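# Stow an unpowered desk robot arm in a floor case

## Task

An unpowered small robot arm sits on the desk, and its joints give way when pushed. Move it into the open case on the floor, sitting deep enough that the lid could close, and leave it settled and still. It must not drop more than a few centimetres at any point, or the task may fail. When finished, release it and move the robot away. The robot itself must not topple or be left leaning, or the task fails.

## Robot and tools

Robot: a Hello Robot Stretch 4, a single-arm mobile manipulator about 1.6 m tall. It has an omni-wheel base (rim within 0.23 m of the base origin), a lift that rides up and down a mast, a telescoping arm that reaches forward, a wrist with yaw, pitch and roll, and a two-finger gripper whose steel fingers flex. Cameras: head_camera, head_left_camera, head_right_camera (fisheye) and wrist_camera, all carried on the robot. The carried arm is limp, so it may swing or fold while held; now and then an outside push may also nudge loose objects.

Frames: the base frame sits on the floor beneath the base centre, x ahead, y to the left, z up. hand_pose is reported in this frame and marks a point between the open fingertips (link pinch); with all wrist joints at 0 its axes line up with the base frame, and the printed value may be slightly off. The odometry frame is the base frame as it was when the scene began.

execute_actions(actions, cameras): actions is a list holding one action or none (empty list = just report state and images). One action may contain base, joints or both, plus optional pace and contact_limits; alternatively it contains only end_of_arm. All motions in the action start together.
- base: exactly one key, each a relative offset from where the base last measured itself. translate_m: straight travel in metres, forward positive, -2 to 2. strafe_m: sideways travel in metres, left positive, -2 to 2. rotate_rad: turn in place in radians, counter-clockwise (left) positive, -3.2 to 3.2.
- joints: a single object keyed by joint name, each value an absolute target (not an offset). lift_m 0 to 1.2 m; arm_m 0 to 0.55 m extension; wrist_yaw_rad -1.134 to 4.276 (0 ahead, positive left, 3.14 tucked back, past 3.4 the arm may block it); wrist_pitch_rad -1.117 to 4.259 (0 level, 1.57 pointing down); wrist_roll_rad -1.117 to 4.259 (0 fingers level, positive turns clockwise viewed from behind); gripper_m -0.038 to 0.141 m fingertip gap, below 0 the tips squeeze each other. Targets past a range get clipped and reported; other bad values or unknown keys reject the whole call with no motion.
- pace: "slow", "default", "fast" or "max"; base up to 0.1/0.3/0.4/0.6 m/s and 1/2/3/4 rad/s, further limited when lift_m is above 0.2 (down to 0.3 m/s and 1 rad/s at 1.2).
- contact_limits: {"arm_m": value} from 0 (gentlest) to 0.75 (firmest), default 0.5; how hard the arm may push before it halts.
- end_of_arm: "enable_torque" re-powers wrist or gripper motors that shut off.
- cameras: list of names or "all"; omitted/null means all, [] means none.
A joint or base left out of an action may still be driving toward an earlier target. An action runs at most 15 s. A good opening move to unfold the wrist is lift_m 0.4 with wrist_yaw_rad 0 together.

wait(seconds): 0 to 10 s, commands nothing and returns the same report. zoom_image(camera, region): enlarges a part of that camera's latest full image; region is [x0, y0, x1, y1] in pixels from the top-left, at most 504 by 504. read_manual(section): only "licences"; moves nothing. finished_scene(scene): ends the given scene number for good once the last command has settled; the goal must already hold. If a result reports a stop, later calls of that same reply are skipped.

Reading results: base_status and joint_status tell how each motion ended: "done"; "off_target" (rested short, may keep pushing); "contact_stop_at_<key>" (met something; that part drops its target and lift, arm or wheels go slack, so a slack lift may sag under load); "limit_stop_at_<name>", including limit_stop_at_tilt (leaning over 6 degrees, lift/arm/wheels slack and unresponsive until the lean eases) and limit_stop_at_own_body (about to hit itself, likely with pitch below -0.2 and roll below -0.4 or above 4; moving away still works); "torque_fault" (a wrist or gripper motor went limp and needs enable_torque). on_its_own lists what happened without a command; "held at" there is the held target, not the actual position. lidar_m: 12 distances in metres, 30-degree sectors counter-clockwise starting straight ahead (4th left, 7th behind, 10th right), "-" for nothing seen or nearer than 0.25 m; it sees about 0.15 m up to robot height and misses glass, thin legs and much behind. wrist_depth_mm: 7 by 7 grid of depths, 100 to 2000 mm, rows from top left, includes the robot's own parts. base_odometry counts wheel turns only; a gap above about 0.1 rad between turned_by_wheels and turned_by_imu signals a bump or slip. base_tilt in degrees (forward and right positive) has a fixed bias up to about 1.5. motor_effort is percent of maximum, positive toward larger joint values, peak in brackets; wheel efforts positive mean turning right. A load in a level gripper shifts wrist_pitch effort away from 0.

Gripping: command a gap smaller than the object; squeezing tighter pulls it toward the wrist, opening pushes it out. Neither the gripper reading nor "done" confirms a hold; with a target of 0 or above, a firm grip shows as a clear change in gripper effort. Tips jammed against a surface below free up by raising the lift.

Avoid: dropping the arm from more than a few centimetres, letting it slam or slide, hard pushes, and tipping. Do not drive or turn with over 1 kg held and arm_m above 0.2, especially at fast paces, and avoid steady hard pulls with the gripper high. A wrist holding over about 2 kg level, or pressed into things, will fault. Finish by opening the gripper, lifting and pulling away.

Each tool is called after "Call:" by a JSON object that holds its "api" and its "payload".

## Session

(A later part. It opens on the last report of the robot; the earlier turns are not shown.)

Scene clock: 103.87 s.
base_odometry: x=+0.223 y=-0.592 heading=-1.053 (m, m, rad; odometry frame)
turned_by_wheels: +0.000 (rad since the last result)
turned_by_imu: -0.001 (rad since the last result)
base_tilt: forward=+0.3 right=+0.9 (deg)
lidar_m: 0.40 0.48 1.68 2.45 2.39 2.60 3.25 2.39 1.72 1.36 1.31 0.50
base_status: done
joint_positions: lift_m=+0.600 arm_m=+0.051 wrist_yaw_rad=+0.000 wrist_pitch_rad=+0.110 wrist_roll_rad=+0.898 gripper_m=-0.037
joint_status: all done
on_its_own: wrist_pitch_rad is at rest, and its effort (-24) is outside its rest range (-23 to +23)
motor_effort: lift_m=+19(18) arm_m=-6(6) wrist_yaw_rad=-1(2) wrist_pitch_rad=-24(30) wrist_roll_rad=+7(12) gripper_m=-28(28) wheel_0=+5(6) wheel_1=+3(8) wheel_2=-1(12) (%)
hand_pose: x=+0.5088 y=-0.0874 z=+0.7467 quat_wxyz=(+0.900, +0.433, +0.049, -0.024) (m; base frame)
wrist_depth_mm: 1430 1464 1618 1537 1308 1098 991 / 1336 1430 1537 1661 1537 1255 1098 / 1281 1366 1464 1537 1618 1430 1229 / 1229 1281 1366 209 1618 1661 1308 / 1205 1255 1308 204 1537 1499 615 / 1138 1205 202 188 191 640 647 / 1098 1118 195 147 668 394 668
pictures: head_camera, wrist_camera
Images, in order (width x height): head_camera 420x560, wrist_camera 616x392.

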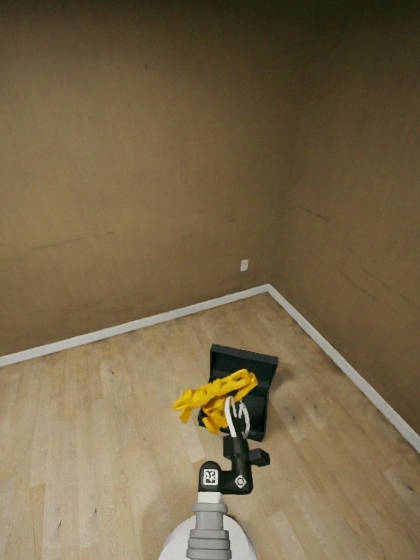

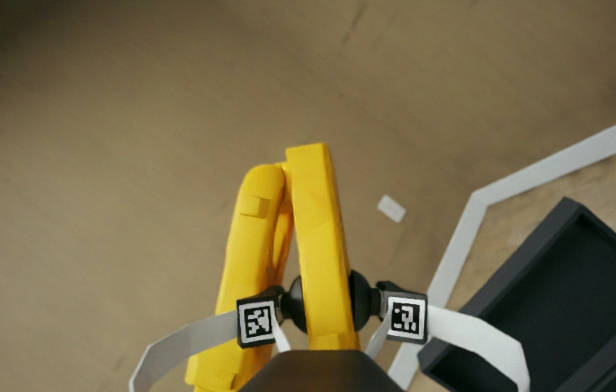

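Call:
{"api": "execute_actions", "payload": {"actions": [{"base":{"rotate_rad":-0.22},"joints":{"wrist_roll_rad":1.45,"wrist_pitch_rad":1.0,"arm_m":0.2,"lift_m":0.5},"pace":"slow"}], "cameras": ["head_camera","wrist_camera"]}}

Call:
{"api": "execute_actions", "payload": {"actions": [{"base":{"translate_m":0.2},"joints":{"wrist_pitch_rad":1.57,"arm_m":0.4},"pace":"slow"}]}}

Call:
{"api": "zoom_image", "payload": {"camera": "head_camera", "region": [100,320,340,540]}}

Scene clock: 113.77 s.
base_odometry: x=+0.223 y=-0.592 heading=-1.272 (m, m, rad; odometry frame)
turned_by_wheels: -0.219 (rad since the last result)
turned_by_imu: -0.216 (rad since the last result)
base_tilt: forward=+0.2 right=+0.9 (deg)
lidar_m: 0.41 0.65 1.56 2.02 2.40 2.45 3.09 2.40 2.16 1.44 1.31 1.34
base_status: done
joint_positions: lift_m=+0.500 arm_m=+0.199 wrist_yaw_rad=+0.000 wrist_pitch_rad=+1.006 wrist_roll_rad=+1.449 gripper_m=-0.037
joint_status: all done
motor_effort: lift_m=+18(17) arm_m=+7(7) wrist_yaw_rad=-1(7) wrist_pitch_rad=-17(26) wrist_roll_rad=+2(11) gripper_m=-26(28) wheel_0=+5(8) wheel_1=+3(8) wheel_2=+1(8) (%)
hand_pose: x=+0.5241 y=-0.0874 z=+0.4346 quat_wxyz=(+0.656, +0.581, +0.361, -0.320) (m; base frame)
wrist_depth_mm: 946 1042 960 788 676 574 517 / 1098 1160 960 788 668 580 521 / 1229 1160 931 157 661 574 517 / 1308 539 160 140 597 574 512 / 1255 539 186 154 530 569 508 / 1098 544 206 178 184 549 508 / 1042 512 338 140 250 242 496
pictures: head_camera, wrist_camera
Images, in order (width x height): head_camera 420x560, wrist_camera 616x392.

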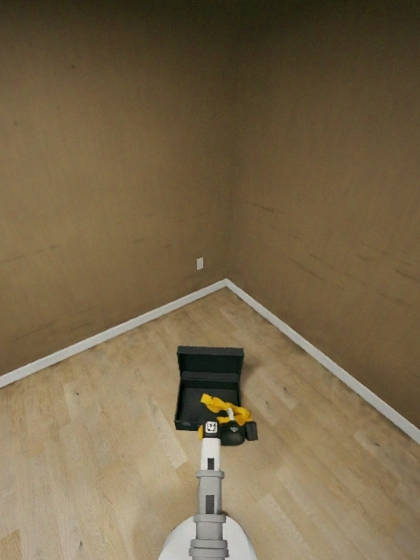

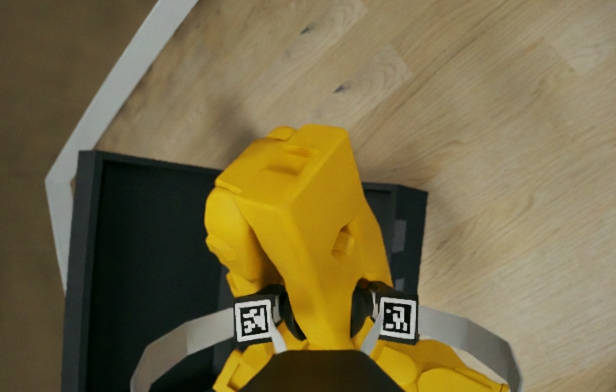

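Scene clock: 117.03 s.
base_odometry: x=+0.282 y=-0.783 heading=-1.272 (m, m, rad; odometry frame)
turned_by_wheels: +0.001 (rad since the last result)
turned_by_imu: +0.000 (rad since the last result)
base_tilt: forward=+0.3 right=+0.8 (deg)
lidar_m: 0.38 0.43 1.43 1.79 2.51 2.56 3.27 2.56 1.98 1.30 1.21 0.46
base_status: done
joint_positions: lift_m=+0.500 arm_m=+0.399 wrist_yaw_rad=+0.000 wrist_pitch_rad=+1.570 wrist_roll_rad=+1.450 gripper_m=-0.037
joint_status: all done
motor_effort: lift_m=+18(18) arm_m=+7(8) wrist_yaw_rad=+0(1) wrist_pitch_rad=+0(14) wrist_roll_rad=+2(3) gripper_m=-29(27) wheel_0=+6(11) wheel_1=+4(6) wheel_2=-3(7) (%)
hand_pose: x=+0.5699 y=-0.0874 z=+0.3898 quat_wxyz=(+0.529, +0.469, +0.529, -0.469) (m; base frame)
wrist_depth_mm: 647 634 634 621 615 609 597 / 647 634 634 621 615 597 597 / 204 205 621 156 603 603 591 / 204 204 156 138 574 591 591 / 204 210 182 151 574 591 585 / 202 301 185 179 181 591 585 / 201 200 336 156 254 246 564
pictures: head_camera, head_left_camera, head_right_camera, wrist_camera
Images, in order (width x height): head_camera 420x560, head_left_camera 420x672, head_right_camera 420x672, wrist_camera 616x392.

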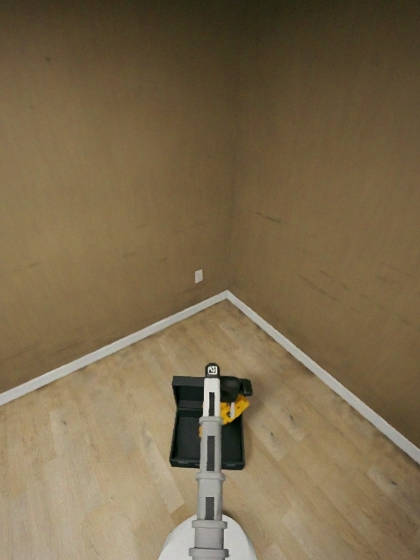

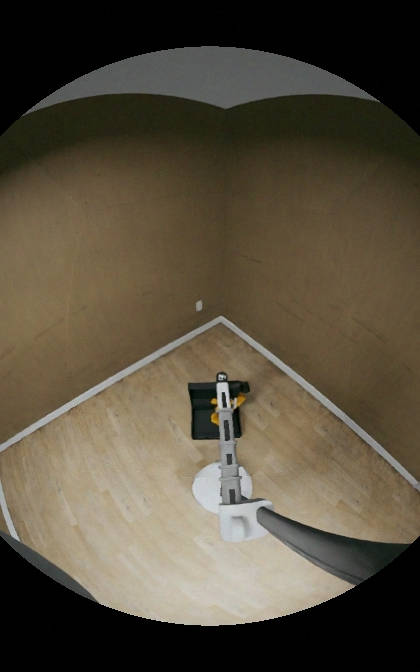

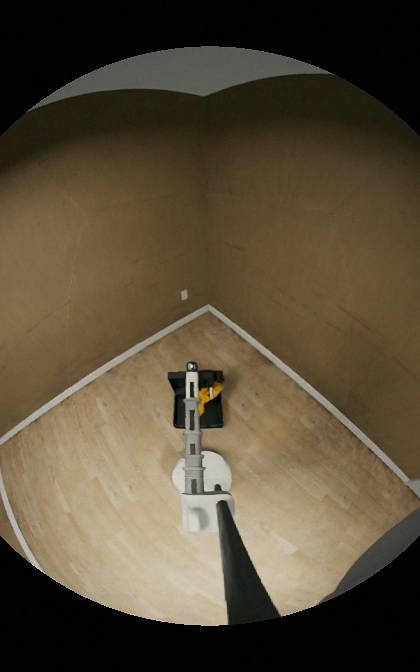

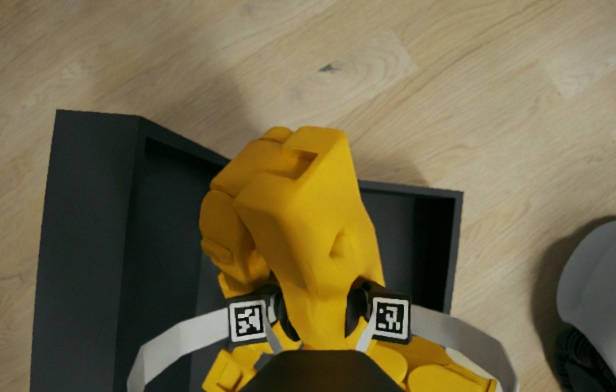

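Region (100, 320, 340, 540) of head_camera's 420x560 image, scaled by 2.100, with more detail than that image has; it fills the top 462 rows of this view, and the rest is white.

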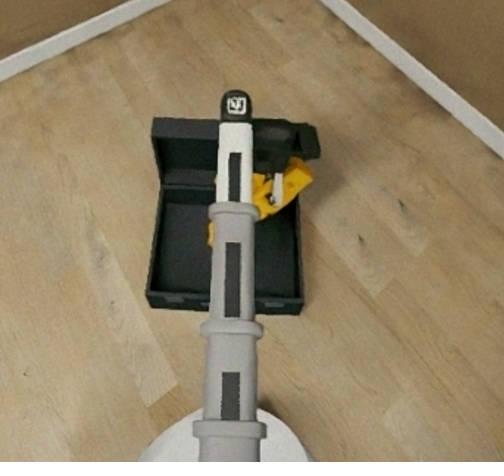

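Call:
{"api": "execute_actions", "payload": {"actions": [{"base":{"strafe_m":0.09},"joints":{"arm_m":0.375,"lift_m":0.36,"wrist_roll_rad":1.5},"pace":"slow"}], "cameras": ["head_left_camera","wrist_camera"]}}

Call:
{"api": "execute_actions", "payload": {"actions": [{"base":{"strafe_m":-0.03},"joints":{"lift_m":0.28},"pace":"slow"}]}}

Call:
{"api": "zoom_image", "payload": {"camera": "head_left_camera", "region": [170,360,290,460]}}

Call:
{"api": "zoom_image", "payload": {"camera": "head_right_camera", "region": [150,350,270,450]}}

Scene clock: 123.80 s.
base_odometry: x=+0.368 y=-0.757 heading=-1.272 (m, m, rad; odometry frame)
turned_by_wheels: +0.000 (rad since the last result)
turned_by_imu: +0.000 (rad since the last result)
base_tilt: forward=+0.3 right=+1.0 (deg)
lidar_m: 0.41 0.40 1.37 1.72 2.44 2.48 3.17 2.59 2.11 1.39 1.28 0.42
base_status: done
joint_positions: lift_m=+0.360 arm_m=+0.376 wrist_yaw_rad=+0.000 wrist_pitch_rad=+1.570 wrist_roll_rad=+1.500 gripper_m=-0.037
joint_status: all done
motor_effort: lift_m=+18(18) arm_m=-7(7) wrist_yaw_rad=+0(0) wrist_pitch_rad=-1(1) wrist_roll_rad=+1(3) gripper_m=-27(25) wheel_0=-5(8) wheel_1=+3(9) wheel_2=+0(3) (%)
hand_pose: x=+0.5472 y=-0.0874 z=+0.2498 quat_wxyz=(+0.518, +0.482, +0.517, -0.482) (m; base frame)
wrist_depth_mm: 224 271 484 477 469 466 459 / 229 320 370 399 379 466 459 / 232 329 375 155 445 430 455 / 236 336 155 138 445 418 455 / 238 330 182 152 436 410 455 / 240 329 185 178 181 449 455 / 241 293 334 156 255 245 452
pictures: head_left_camera, wrist_camera
Images, in order (width x height): head_left_camera 420x672, wrist_camera 616x392.

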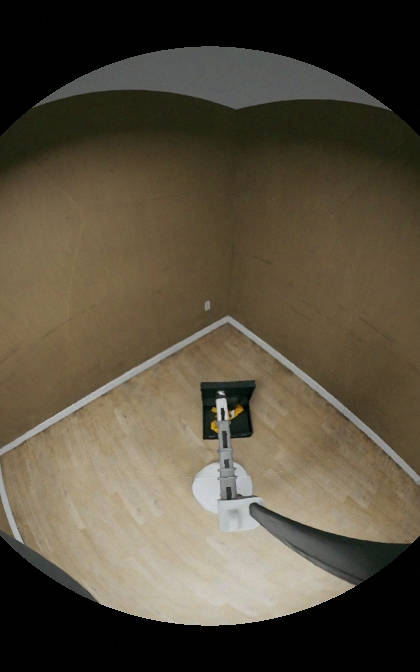

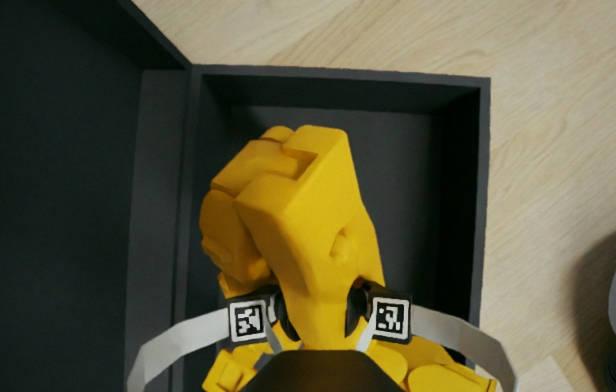

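Scene clock: 125.33 s.
base_odometry: x=+0.340 y=-0.766 heading=-1.272 (m, m, rad; odometry frame)
turned_by_wheels: +0.000 (rad since the last result)
turned_by_imu: +0.000 (rad since the last result)
base_tilt: forward=+0.2 right=+0.9 (deg)
lidar_m: 0.38 0.42 1.38 1.74 2.46 2.50 3.18 2.59 2.11 1.39 1.25 0.41
base_status: done
joint_positions: lift_m=+0.280 arm_m=+0.376 wrist_yaw_rad=+0.000 wrist_pitch_rad=+1.570 wrist_roll_rad=+1.500 gripper_m=-0.037
joint_status: all done
motor_effort: lift_m=+16(18) arm_m=-6(6) wrist_yaw_rad=+0(0) wrist_pitch_rad=+0(2) wrist_roll_rad=+1(2) gripper_m=-23(25) wheel_0=+5(7) wheel_1=-4(6) wheel_2=+0(0) (%)
hand_pose: x=+0.5472 y=-0.0874 z=+0.1699 quat_wxyz=(+0.518, +0.482, +0.517, -0.482) (m; base frame)
wrist_depth_mm: 202 410 404 399 397 389 382 / 228 257 306 296 283 291 384 / 231 258 368 167 364 322 377 / 236 256 159 148 362 315 379 / 237 255 179 162 362 309 377 / 238 257 186 178 185 278 377 / 239 252 249 142 355 245 370
pictures: head_camera, head_left_camera, head_right_camera, wrist_camera
Images, in order (width x height): head_camera 420x560, head_left_camera 420x672, head_right_camera 420x672, wrist_camera 616x392.

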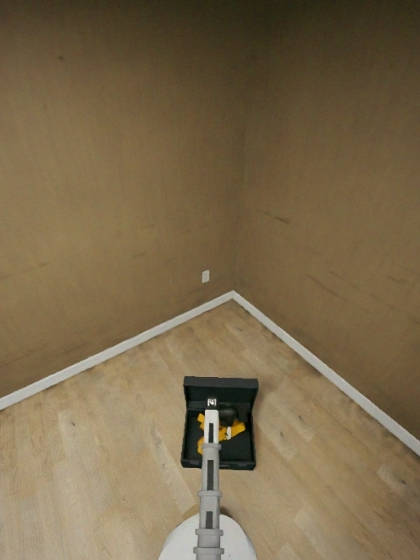

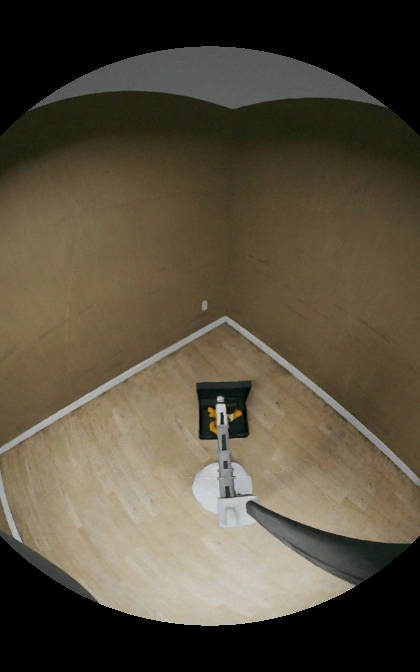

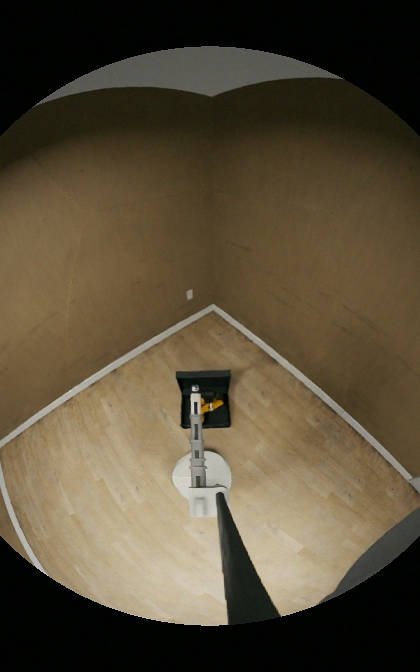

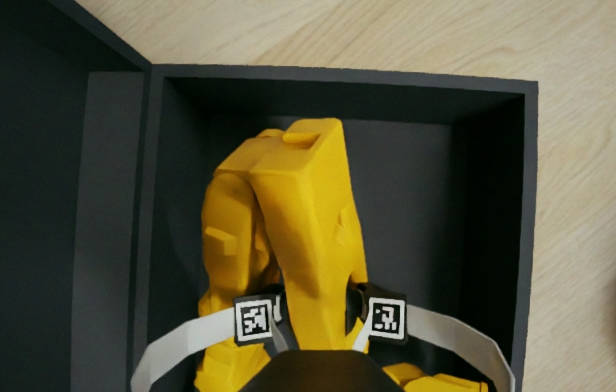

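Region (170, 360, 290, 460) of head_left_camera's 420x672 image, scaled by 4.200, with more detail than that image has.

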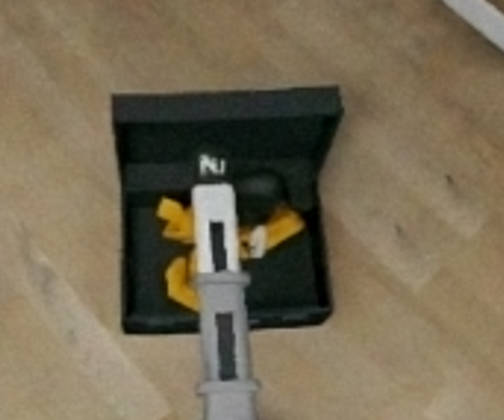

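Region (150, 350, 270, 450) of head_right_camera's 420x672 image, scaled by 4.200, with more detail than that image has.

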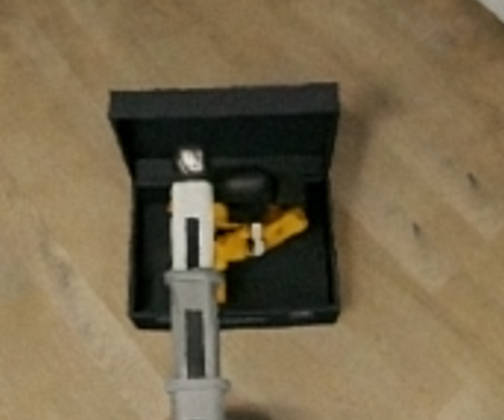

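Working. Case floor depth should reach ~275 mm.

Call:
{"api": "execute_actions", "payload": {"actions": [{"base":{"strafe_m":-0.02},"joints":{"lift_m":0.2},"pace":"slow"}], "cameras": ["head_left_camera","wrist_camera"]}}

Call:
{"api": "zoom_image", "payload": {"camera": "head_left_camera", "region": [170,360,290,460]}}

Scene clock: 129.53 s.
base_odometry: x=+0.321 y=-0.771 heading=-1.272 (m, m, rad; odometry frame)
turned_by_wheels: +0.000 (rad since the last result)
turned_by_imu: +0.000 (rad since the last result)
base_tilt: forward=+0.3 right=+0.9 (deg)
lidar_m: 0.41 0.40 1.39 1.75 2.48 2.53 3.18 2.60 2.06 1.33 1.23 0.43
base_status: done
joint_positions: lift_m=+0.200 arm_m=+0.376 wrist_yaw_rad=+0.000 wrist_pitch_rad=+1.570 wrist_roll_rad=+1.500 gripper_m=-0.038
joint_status: all done
motor_effort: lift_m=+14(17) arm_m=-6(7) wrist_yaw_rad=+1(1) wrist_pitch_rad=+2(4) wrist_roll_rad=+1(1) gripper_m=-19(23) wheel_0=+4(8) wheel_1=-3(7) wheel_2=+0(0) (%)
hand_pose: x=+0.5473 y=-0.0874 z=+0.0901 quat_wxyz=(+0.518, +0.482, +0.517, -0.482) (m; base frame)
wrist_depth_mm: 177 329 322 319 315 310 307 / 179 198 214 206 196 186 193 / 178 227 296 172 286 282 224 / 177 231 182 174 286 282 221 / 178 235 194 179 285 281 217 / 179 236 193 180 183 277 212 / 179 209 202 154 279 235 209
pictures: head_left_camera, wrist_camera
Images, in order (width x height): head_left_camera 420x672, wrist_camera 616x392.

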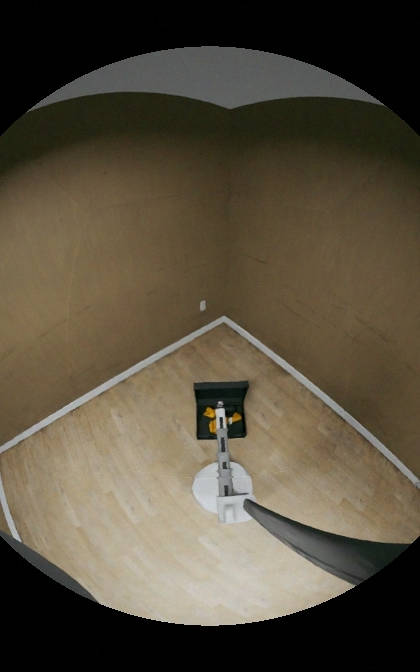

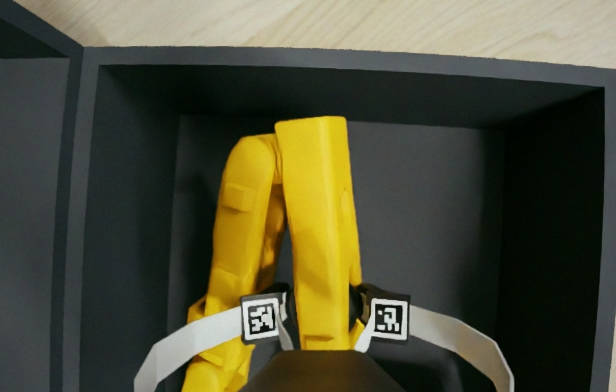

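Region (170, 360, 290, 460) of head_left_camera's 420x672 image, scaled by 4.200, with more detail than that image has.

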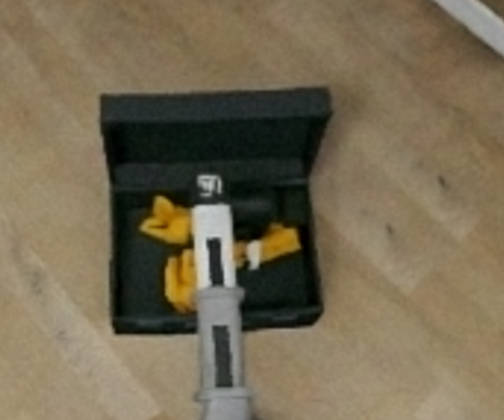

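Call:
{"api": "execute_actions", "payload": {"actions": [{"joints":{"lift_m":0.185,"arm_m":0.36,"gripper_m":0.045},"pace":"slow"}], "cameras": ["wrist_camera"]}}

Call:
{"api": "execute_actions", "payload": {"actions": [{"joints":{"lift_m":0.215},"pace":"slow"}], "cameras": ["head_left_camera","wrist_camera"]}}

Scene clock: 135.80 s.
base_odometry: x=+0.321 y=-0.771 heading=-1.272 (m, m, rad; odometry frame)
turned_by_wheels: +0.000 (rad since the last result)
turned_by_imu: +0.000 (rad since the last result)
base_tilt: forward=+0.2 right=+0.9 (deg)
lidar_m: 0.43 0.41 1.40 1.77 2.45 2.52 3.22 2.61 2.04 1.36 1.25 0.43
base_status: not commanded
joint_positions: lift_m=+0.185 arm_m=+0.361 wrist_yaw_rad=-0.001 wrist_pitch_rad=+1.566 wrist_roll_rad=+1.501 gripper_m=+0.045
joint_status: all done
motor_effort: lift_m=+14(14) arm_m=-6(7) wrist_yaw_rad=+3(2) wrist_pitch_rad=+13(22) wrist_roll_rad=-2(2) gripper_m=-1(22) wheel_0=+4(4) wheel_1=-3(3) wheel_2=+0(0) (%)
hand_pose: x=+0.5334 y=-0.0874 z=+0.0751 quat_wxyz=(+0.518, +0.484, +0.516, -0.481) (m; base frame)
wrist_depth_mm: 176 243 239 235 298 293 291 / 175 217 214 206 196 186 184 / 178 251 282 196 272 268 201 / 181 255 281 194 271 267 199 / 183 259 210 196 270 267 196 / 183 262 208 186 187 265 196 / 183 254 216 137 267 220 -
pictures: wrist_camera
Images, in order (width x height): wrist_camera 616x392.

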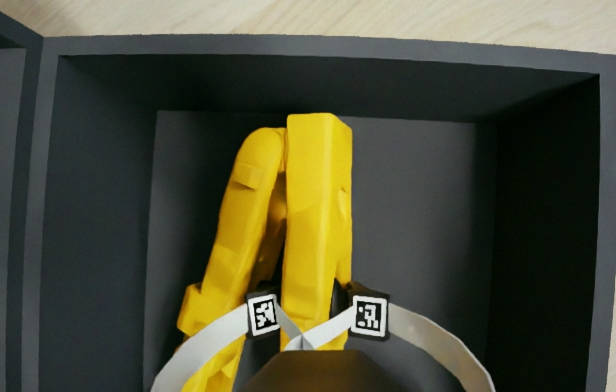

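Scene clock: 136.87 s.
base_odometry: x=+0.321 y=-0.771 heading=-1.272 (m, m, rad; odometry frame)
turned_by_wheels: +0.000 (rad since the last result)
turned_by_imu: +0.000 (rad since the last result)
base_tilt: forward=+0.3 right=+0.9 (deg)
lidar_m: 0.41 0.43 1.41 1.77 2.48 2.52 3.22 2.61 2.05 1.37 1.24 0.41
base_status: not commanded
joint_positions: lift_m=+0.215 arm_m=+0.361 wrist_yaw_rad=+0.000 wrist_pitch_rad=+1.565 wrist_roll_rad=+1.501 gripper_m=+0.045
joint_status: all done
motor_effort: lift_m=+22(22) arm_m=-7(6) wrist_yaw_rad=+0(3) wrist_pitch_rad=+15(18) wrist_roll_rad=-1(2) gripper_m=-1(1) wheel_0=+4(4) wheel_1=-3(3) wheel_2=+0(0) (%)
hand_pose: x=+0.5338 y=-0.0874 z=+0.1044 quat_wxyz=(+0.519, +0.484, +0.516, -0.481) (m; base frame)
wrist_depth_mm: 349 343 340 332 327 322 319 / 194 216 219 211 203 206 198 / 194 251 310 195 301 270 202 / 194 255 307 191 300 287 199 / 195 259 217 192 300 282 196 / 196 262 215 188 189 273 193 / 196 255 233 138 296 227 -
pictures: head_left_camera, wrist_camera
Images, in order (width x height): head_left_camera 420x672, wrist_camera 616x392.

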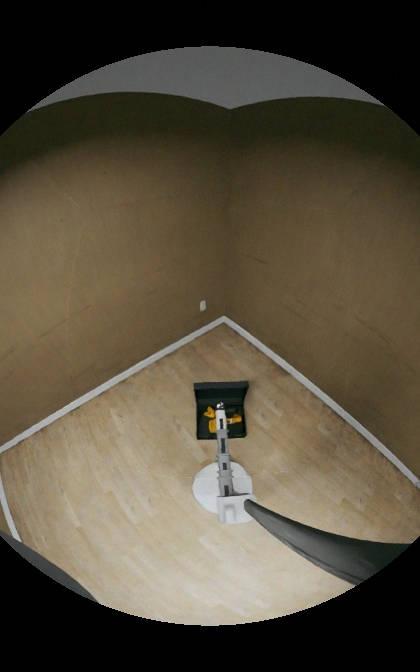

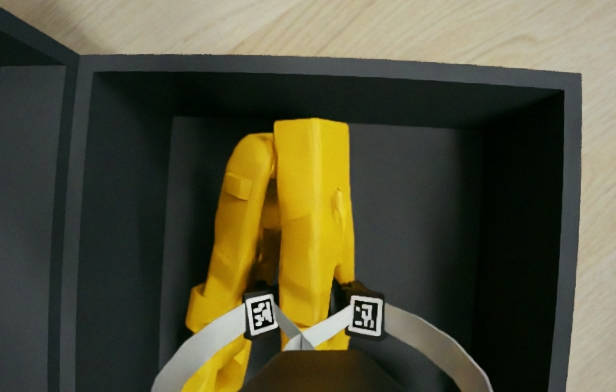

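Call:
{"api": "execute_actions", "payload": {"actions": [{"joints":{"lift_m":0.19,"arm_m":0.372,"gripper_m":0.08},"pace":"slow"}], "cameras": ["head_left_camera","wrist_camera"]}}

Call:
{"api": "zoom_image", "payload": {"camera": "head_left_camera", "region": [185,380,265,445]}}

Scene clock: 141.67 s.
base_odometry: x=+0.321 y=-0.771 heading=-1.272 (m, m, rad; odometry frame)
turned_by_wheels: +0.000 (rad since the last result)
turned_by_imu: +0.000 (rad since the last result)
base_tilt: forward=+0.2 right=+1.0 (deg)
lidar_m: 0.41 0.43 1.40 1.77 2.49 2.52 3.21 2.60 2.07 1.35 1.23 0.42
base_status: not commanded
joint_positions: lift_m=+0.190 arm_m=+0.371 wrist_yaw_rad=-0.001 wrist_pitch_rad=+1.569 wrist_roll_rad=+1.501 gripper_m=+0.080
joint_status: all done
motor_effort: lift_m=+14(23) arm_m=+7(7) wrist_yaw_rad=+3(3) wrist_pitch_rad=+6(16) wrist_roll_rad=-2(2) gripper_m=-1(3) wheel_0=+4(4) wheel_1=-3(3) wheel_2=+0(0) (%)
hand_pose: x=+0.5422 y=-0.0874 z=+0.0802 quat_wxyz=(+0.518, +0.483, +0.516, -0.482) (m; base frame)
wrist_depth_mm: 324 319 314 309 304 301 298 / 177 205 213 204 195 185 183 / 178 236 285 199 278 273 216 / 177 240 285 198 277 272 213 / 177 243 217 194 274 272 209 / 176 246 213 190 189 271 205 / 176 239 213 143 273 229 -
pictures: head_left_camera, wrist_camera
Images, in order (width x height): head_left_camera 420x672, wrist_camera 616x392.

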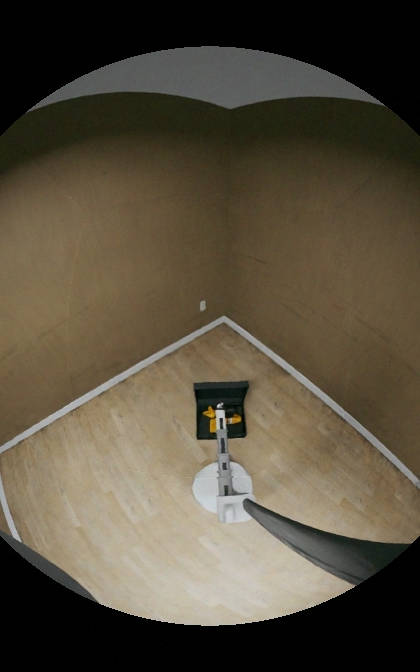

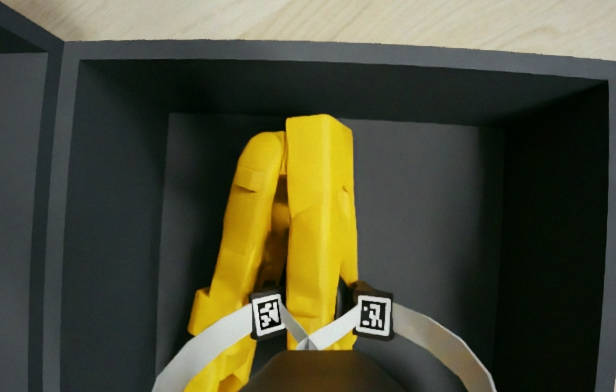

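Region (185, 380, 265, 445) of head_left_camera's 420x672 image, scaled by 6.300, with more detail than that image has; it fills the top 410 rows of this view, and the rest is white.

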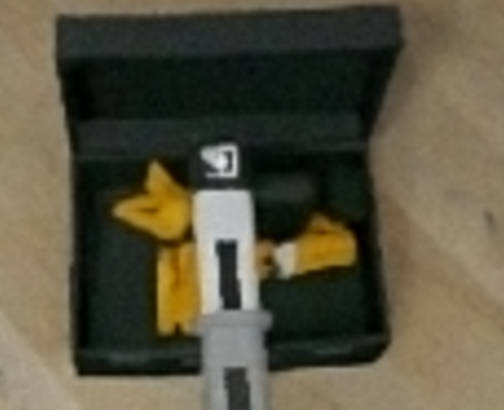

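Call:
{"api": "execute_actions", "payload": {"actions": [{"joints":{"lift_m":0.197,"arm_m":0.362,"gripper_m":0.141}}], "cameras": ["wrist_camera"]}}

Call:
{"api": "zoom_image", "payload": {"camera": "wrist_camera", "region": [160,220,480,392]}}

Scene clock: 148.27 s.
base_odometry: x=+0.321 y=-0.771 heading=-1.272 (m, m, rad; odometry frame)
turned_by_wheels: +0.000 (rad since the last result)
turned_by_imu: +0.000 (rad since the last result)
base_tilt: forward=+0.3 right=+0.9 (deg)
lidar_m: 0.43 0.41 1.39 1.78 2.48 2.53 3.24 2.58 2.04 1.36 1.21 0.42
base_status: not commanded
joint_positions: lift_m=+0.197 arm_m=+0.363 wrist_yaw_rad=+0.000 wrist_pitch_rad=+1.565 wrist_roll_rad=+1.501 gripper_m=+0.141
joint_status: all done
motor_effort: lift_m=+22(22) arm_m=-7(8) wrist_yaw_rad=+0(3) wrist_pitch_rad=+17(18) wrist_roll_rad=-2(2) gripper_m=-1(2) wheel_0=+4(4) wheel_1=-3(3) wheel_2=+0(0) (%)
hand_pose: x=+0.5359 y=-0.0874 z=+0.0865 quat_wxyz=(+0.519, +0.484, +0.516, -0.481) (m; base frame)
wrist_depth_mm: 329 325 319 314 310 306 300 / 185 212 220 211 202 189 187 / 184 247 293 195 283 276 206 / 184 251 205 195 281 277 203 / 183 254 213 191 279 277 199 / 183 257 211 187 188 276 196 / 182 241 218 145 277 231 -
pictures: wrist_camera
Images, in order (width x height): wrist_camera 616x392.

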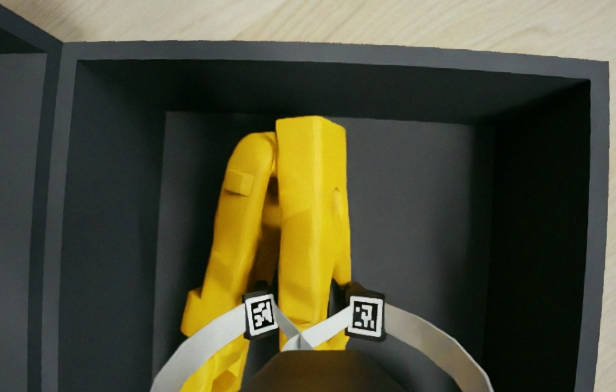

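Region (160, 220, 480, 392) of wrist_camera's 616x392 image, scaled by 1.575; it fills the top 271 rows of this view, and the rest is white.

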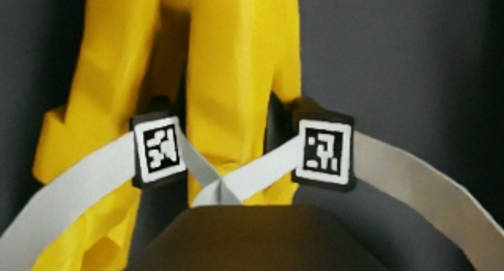

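Call:
{"api": "execute_actions", "payload": {"actions": [{"joints":{"lift_m":0.19,"arm_m":0.415,"wrist_pitch_rad":1.72},"pace":"slow"}], "cameras": ["wrist_camera"]}}

Scene clock: 153.30 s.
base_odometry: x=+0.321 y=-0.771 heading=-1.272 (m, m, rad; odometry frame)
turned_by_wheels: +0.000 (rad since the last result)
turned_by_imu: +0.000 (rad since the last result)
base_tilt: forward=+0.2 right=+0.9 (deg)
lidar_m: 0.43 0.43 1.40 1.80 2.48 2.51 3.26 2.59 2.06 1.35 1.21 0.42
base_status: not commanded
joint_positions: lift_m=+0.190 arm_m=+0.414 wrist_yaw_rad=-0.001 wrist_pitch_rad=+1.719 wrist_roll_rad=+1.500 gripper_m=+0.141
joint_status: all done
motor_effort: lift_m=+14(21) arm_m=+7(7) wrist_yaw_rad=+2(2) wrist_pitch_rad=+3(25) wrist_roll_rad=+0(1) gripper_m=+0(1) wheel_0=+4(4) wheel_1=-3(3) wheel_2=+0(0) (%)
hand_pose: x=+0.5420 y=-0.0874 z=+0.0833 quat_wxyz=(+0.477, +0.445, +0.554, -0.517) (m; base frame)
wrist_depth_mm: 161 167 236 307 317 325 330 / 160 198 211 204 196 189 208 / 160 240 276 205 287 274 218 / 160 247 273 199 289 286 216 / 159 252 211 196 287 281 213 / 159 255 211 189 190 272 209 / 160 246 207 143 285 227 206
pictures: wrist_camera
Images, in order (width x height): wrist_camera 616x392.

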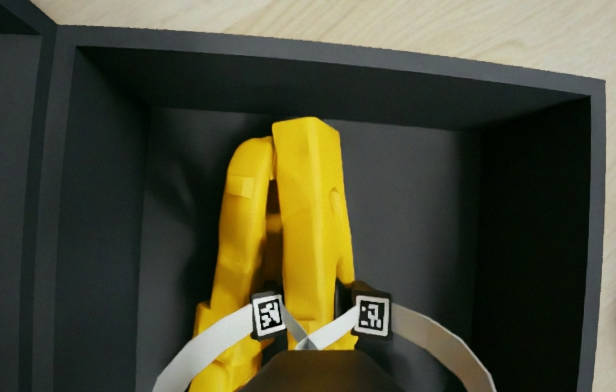

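Call:
{"api": "execute_actions", "payload": {"actions": [{"joints":{"lift_m":0.197,"arm_m":0.375,"wrist_pitch_rad":1.57,"wrist_roll_rad":1.25},"pace":"slow"}], "cameras": ["wrist_camera"]}}

Call:
{"api": "execute_actions", "payload": {"actions": [{"base":{"strafe_m":0.05},"pace":"slow"}], "cameras": ["head_left_camera","head_right_camera","wrist_camera"]}}

Call:
{"api": "zoom_image", "payload": {"camera": "head_left_camera", "region": [185,380,265,445]}}

Call:
{"api": "zoom_image", "payload": {"camera": "head_right_camera", "region": [165,370,245,435]}}

Scene clock: 164.13 s.
base_odometry: x=+0.321 y=-0.771 heading=-1.272 (m, m, rad; odometry frame)
turned_by_wheels: +0.000 (rad since the last result)
turned_by_imu: +0.000 (rad since the last result)
base_tilt: forward=+0.3 right=+0.9 (deg)
lidar_m: 0.43 0.44 1.38 1.77 2.47 2.52 3.22 2.60 2.05 1.35 1.21 0.43
base_status: not commanded
joint_positions: lift_m=+0.197 arm_m=+0.376 wrist_yaw_rad=+0.000 wrist_pitch_rad=+1.565 wrist_roll_rad=+1.251 gripper_m=+0.141
joint_status: all done
motor_effort: lift_m=+21(22) arm_m=-7(7) wrist_yaw_rad=+1(1) wrist_pitch_rad=+18(15) wrist_roll_rad=-4(8) gripper_m=-2(0) wheel_0=+4(4) wheel_1=-3(3) wheel_2=+0(0) (%)
hand_pose: x=+0.5488 y=-0.0874 z=+0.0865 quat_wxyz=(+0.575, +0.415, +0.571, -0.413) (m; base frame)
wrist_depth_mm: 176 178 196 182 312 306 304 / 176 183 255 238 191 183 301 / 174 191 285 196 282 233 202 / 174 209 267 197 282 277 259 / 174 229 216 194 281 277 241 / 181 252 213 188 189 276 221 / 181 258 229 138 277 242 212
pictures: wrist_camera
Images, in order (width x height): wrist_camera 616x392.

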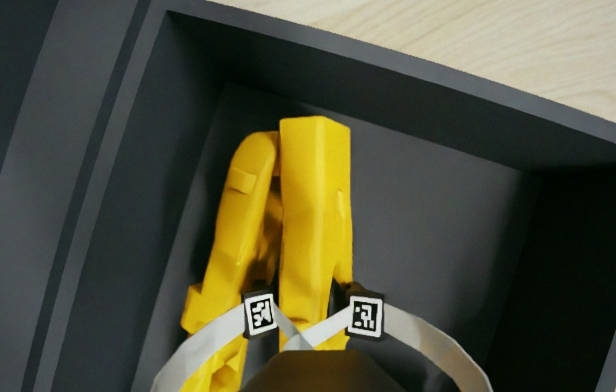

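Scene clock: 165.73 s.
base_odometry: x=+0.368 y=-0.757 heading=-1.273 (m, m, rad; odometry frame)
turned_by_wheels: -0.001 (rad since the last result)
turned_by_imu: -0.002 (rad since the last result)
base_tilt: forward=+0.3 right=+0.9 (deg)
lidar_m: 0.41 1.35 1.39 1.71 2.43 2.47 3.17 2.63 2.13 1.40 1.27 0.43
base_status: done
joint_positions: lift_m=+0.197 arm_m=+0.376 wrist_yaw_rad=-0.003 wrist_pitch_rad=+1.568 wrist_roll_rad=+1.252 gripper_m=+0.141
joint_status: not commanded
motor_effort: lift_m=+20(21) arm_m=-6(7) wrist_yaw_rad=+8(8) wrist_pitch_rad=+7(15) wrist_roll_rad=-5(6) gripper_m=-3(1) wheel_0=-14(16) wheel_1=+1(7) wheel_2=-3(3) (%)
hand_pose: x=+0.5475 y=-0.0874 z=+0.0866 quat_wxyz=(+0.573, +0.416, +0.572, -0.415) (m; base frame)
wrist_depth_mm: 178 183 257 258 221 191 177 / 177 185 293 293 286 249 224 / 175 196 293 195 285 282 274 / 176 213 293 195 285 281 256 / 176 235 220 190 283 278 236 / 182 256 214 189 188 277 219 / 183 267 224 143 279 233 208
pictures: head_left_camera, head_right_camera, wrist_camera
Images, in order (width x height): head_left_camera 420x672, head_right_camera 420x672, wrist_camera 616x392.

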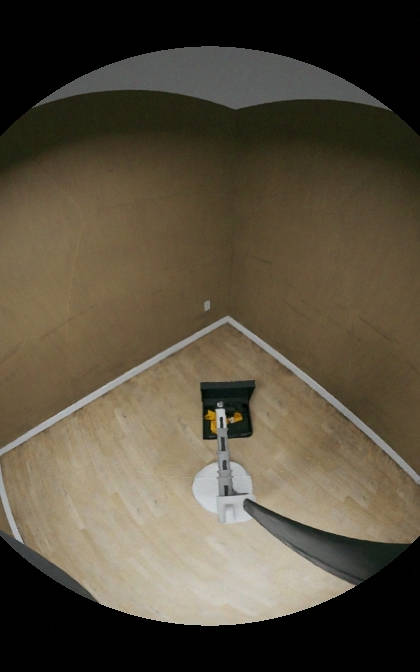

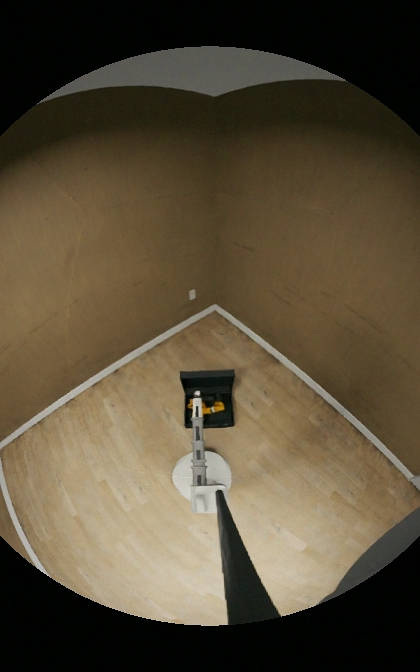

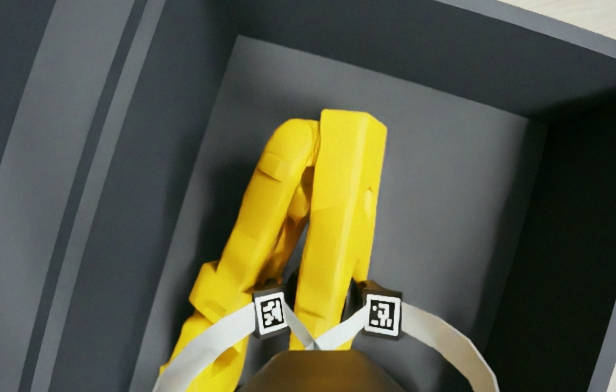

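Region (185, 380, 265, 445) of head_left_camera's 420x672 image, scaled by 6.300, with more detail than that image has; it fills the top 410 rows of this view, and the rest is white.

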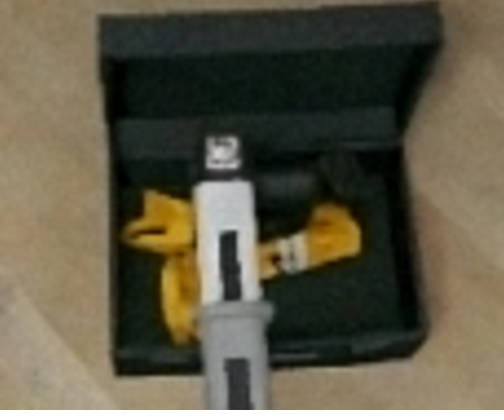

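Region (165, 370, 245, 435) of head_right_camera's 420x672 image, scaled by 6.300, with more detail than that image has; it fills the top 410 rows of this view, and the rest is white.

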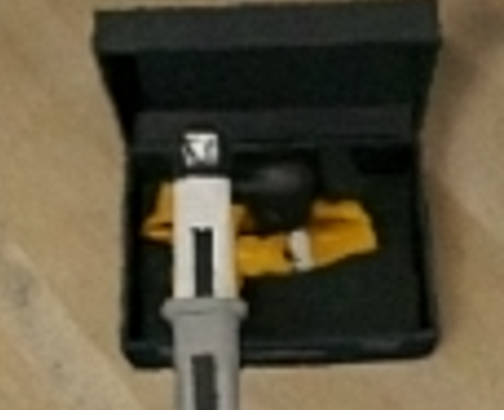

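Call:
{"api": "execute_actions", "payload": {"actions": [{"base":{"strafe_m":0.015},"joints":{"lift_m":0.212,"arm_m":0.39},"pace":"slow"}], "cameras": ["wrist_camera"]}}

Scene clock: 169.27 s.
base_odometry: x=+0.382 y=-0.753 heading=-1.274 (m, m, rad; odometry frame)
turned_by_wheels: -0.001 (rad since the last result)
turned_by_imu: -0.001 (rad since the last result)
base_tilt: forward=+0.3 right=+0.9 (deg)
lidar_m: 0.44 1.32 1.36 1.72 2.43 2.47 3.16 2.62 2.14 1.42 1.30 0.43
base_status: done
joint_positions: lift_m=+0.212 arm_m=+0.389 wrist_yaw_rad=-0.002 wrist_pitch_rad=+1.569 wrist_roll_rad=+1.251 gripper_m=+0.141
joint_status: all done
motor_effort: lift_m=+21(22) arm_m=+7(6) wrist_yaw_rad=+5(7) wrist_pitch_rad=+4(6) wrist_roll_rad=-3(6) gripper_m=+0(2) wheel_0=-10(18) wheel_1=+2(3) wheel_2=-3(4) (%)
hand_pose: x=+0.5600 y=-0.0874 z=+0.1016 quat_wxyz=(+0.573, +0.415, +0.572, -0.414) (m; base frame)
wrist_depth_mm: 174 190 234 297 255 219 202 / 183 190 263 306 303 286 251 / 189 193 298 191 205 296 290 / 189 197 303 195 297 293 278 / 187 208 228 191 296 293 256 / 186 229 223 190 189 290 236 / 187 236 235 139 293 251 220
pictures: wrist_camera
Images, in order (width x height): wrist_camera 616x392.

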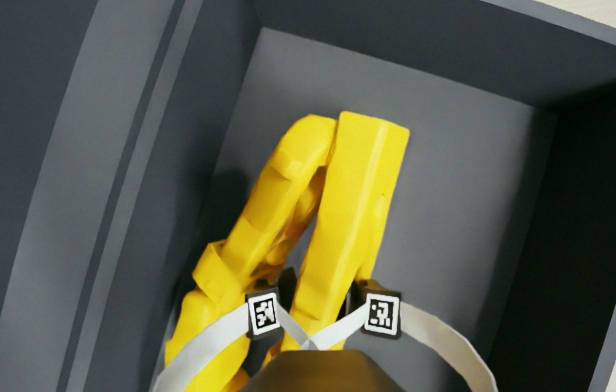

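Opening progressively; the left pad may clear over the forearm.

Call:
{"api": "execute_actions", "payload": {"actions": [{"base":{"strafe_m":0.012},"joints":{"lift_m":0.225,"arm_m":0.397,"wrist_roll_rad":1.15},"pace":"slow"}], "cameras": ["wrist_camera"]}}

Scene clock: 172.03 s.
base_odometry: x=+0.393 y=-0.749 heading=-1.275 (m, m, rad; odometry frame)
turned_by_wheels: -0.001 (rad since the last result)
turned_by_imu: -0.001 (rad since the last result)
base_tilt: forward=+0.2 right=+0.9 (deg)
lidar_m: 0.40 1.32 1.36 1.71 2.42 2.46 3.13 2.62 2.18 1.42 1.30 0.40
base_status: done
joint_positions: lift_m=+0.225 arm_m=+0.396 wrist_yaw_rad=+0.000 wrist_pitch_rad=+1.566 wrist_roll_rad=+1.151 gripper_m=+0.141
joint_status: all done
motor_effort: lift_m=+21(22) arm_m=+7(7) wrist_yaw_rad=+0(5) wrist_pitch_rad=+12(14) wrist_roll_rad=-1(2) gripper_m=-2(2) wheel_0=-10(14) wheel_1=+3(6) wheel_2=-1(2) (%)
hand_pose: x=+0.5680 y=-0.0874 z=+0.1145 quat_wxyz=(+0.595, +0.386, +0.592, -0.384) (m; base frame)
wrist_depth_mm: 156 202 208 312 279 232 208 / 166 203 215 320 314 296 253 / 180 202 253 319 187 309 304 / 196 202 297 214 191 306 303 / 200 210 250 224 225 306 282 / 201 221 209 196 190 303 253 / 200 239 254 138 306 264 232
pictures: wrist_camera
Images, in order (width x height): wrist_camera 616x392.

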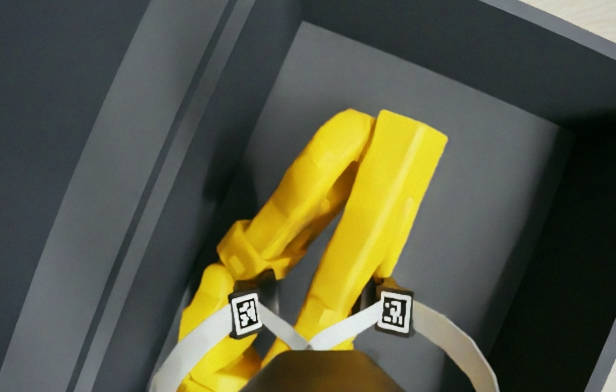

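Call:
{"api": "execute_actions", "payload": {"actions": [{"joints":{"lift_m":0.218,"arm_m":0.378,"wrist_roll_rad":1.4},"pace":"slow"}], "cameras": ["wrist_camera"]}}

Scene clock: 175.70 s.
base_odometry: x=+0.394 y=-0.749 heading=-1.274 (m, m, rad; odometry frame)
turned_by_wheels: +0.000 (rad since the last result)
turned_by_imu: +0.000 (rad since the last result)
base_tilt: forward=+0.3 right=+1.0 (deg)
lidar_m: 0.40 1.33 1.33 1.72 2.42 2.48 3.12 2.63 2.17 1.41 1.29 0.41
base_status: not commanded
joint_positions: lift_m=+0.218 arm_m=+0.379 wrist_yaw_rad=+0.000 wrist_pitch_rad=+1.567 wrist_roll_rad=+1.400 gripper_m=+0.141
joint_status: all done
motor_effort: lift_m=+15(22) arm_m=-7(8) wrist_yaw_rad=-1(1) wrist_pitch_rad=+11(11) wrist_roll_rad=+1(7) gripper_m=-1(0) wheel_0=-8(10) wheel_1=+3(3) wheel_2=-1(1) (%)
hand_pose: x=+0.5513 y=-0.0874 z=+0.1081 quat_wxyz=(+0.542, +0.456, +0.540, -0.455) (m; base frame)
wrist_depth_mm: 199 204 296 307 283 258 241 / 198 205 314 314 307 303 256 / 196 207 312 210 195 301 248 / 196 217 310 216 211 298 238 / 194 227 247 236 301 297 228 / 195 236 210 196 190 296 218 / 192 227 247 144 298 242 212
pictures: wrist_camera
Images, in order (width x height): wrist_camera 616x392.

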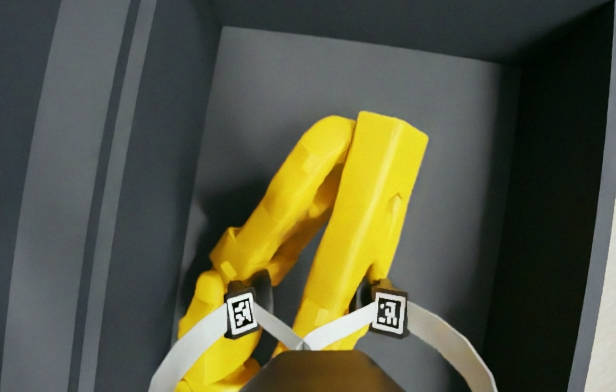

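Right pad is wedged in the slot; pull on.

Call:
{"api": "execute_actions", "payload": {"actions": [{"base":{"strafe_m":0.01},"joints":{"arm_m":0.358,"wrist_roll_rad":1.6},"pace":"slow"}], "cameras": ["wrist_camera"]}}

Scene clock: 178.70 s.
base_odometry: x=+0.403 y=-0.746 heading=-1.275 (m, m, rad; odometry frame)
turned_by_wheels: +0.000 (rad since the last result)
turned_by_imu: +0.000 (rad since the last result)
base_tilt: forward=+0.3 right=+0.9 (deg)
lidar_m: 0.39 1.32 1.36 1.73 2.42 2.47 3.12 2.58 2.18 1.42 1.30 0.44
base_status: done
joint_positions: lift_m=+0.218 arm_m=+0.359 wrist_yaw_rad=+0.001 wrist_pitch_rad=+1.565 wrist_roll_rad=+1.600 gripper_m=+0.141
joint_status: all done
motor_effort: lift_m=+15(15) arm_m=-7(6) wrist_yaw_rad=-4(4) wrist_pitch_rad=+16(17) wrist_roll_rad=+1(7) gripper_m=-2(3) wheel_0=-9(12) wheel_1=+3(7) wheel_2=+0(1) (%)
hand_pose: x=+0.5320 y=-0.0874 z=+0.1080 quat_wxyz=(+0.494, +0.508, +0.492, -0.505) (m; base frame)
wrist_depth_mm: 203 270 303 306 303 254 190 / 204 271 319 310 307 262 258 / 204 270 314 214 206 266 196 / 203 268 312 216 220 270 194 / 202 265 310 226 301 271 195 / 198 262 210 198 191 272 200 / 195 240 249 146 298 214 -
pictures: wrist_camera
Images, in order (width x height): wrist_camera 616x392.

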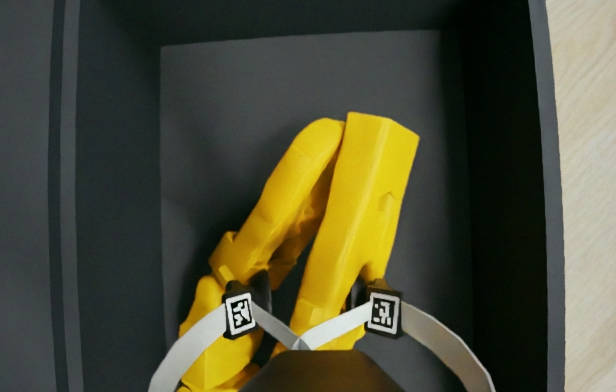

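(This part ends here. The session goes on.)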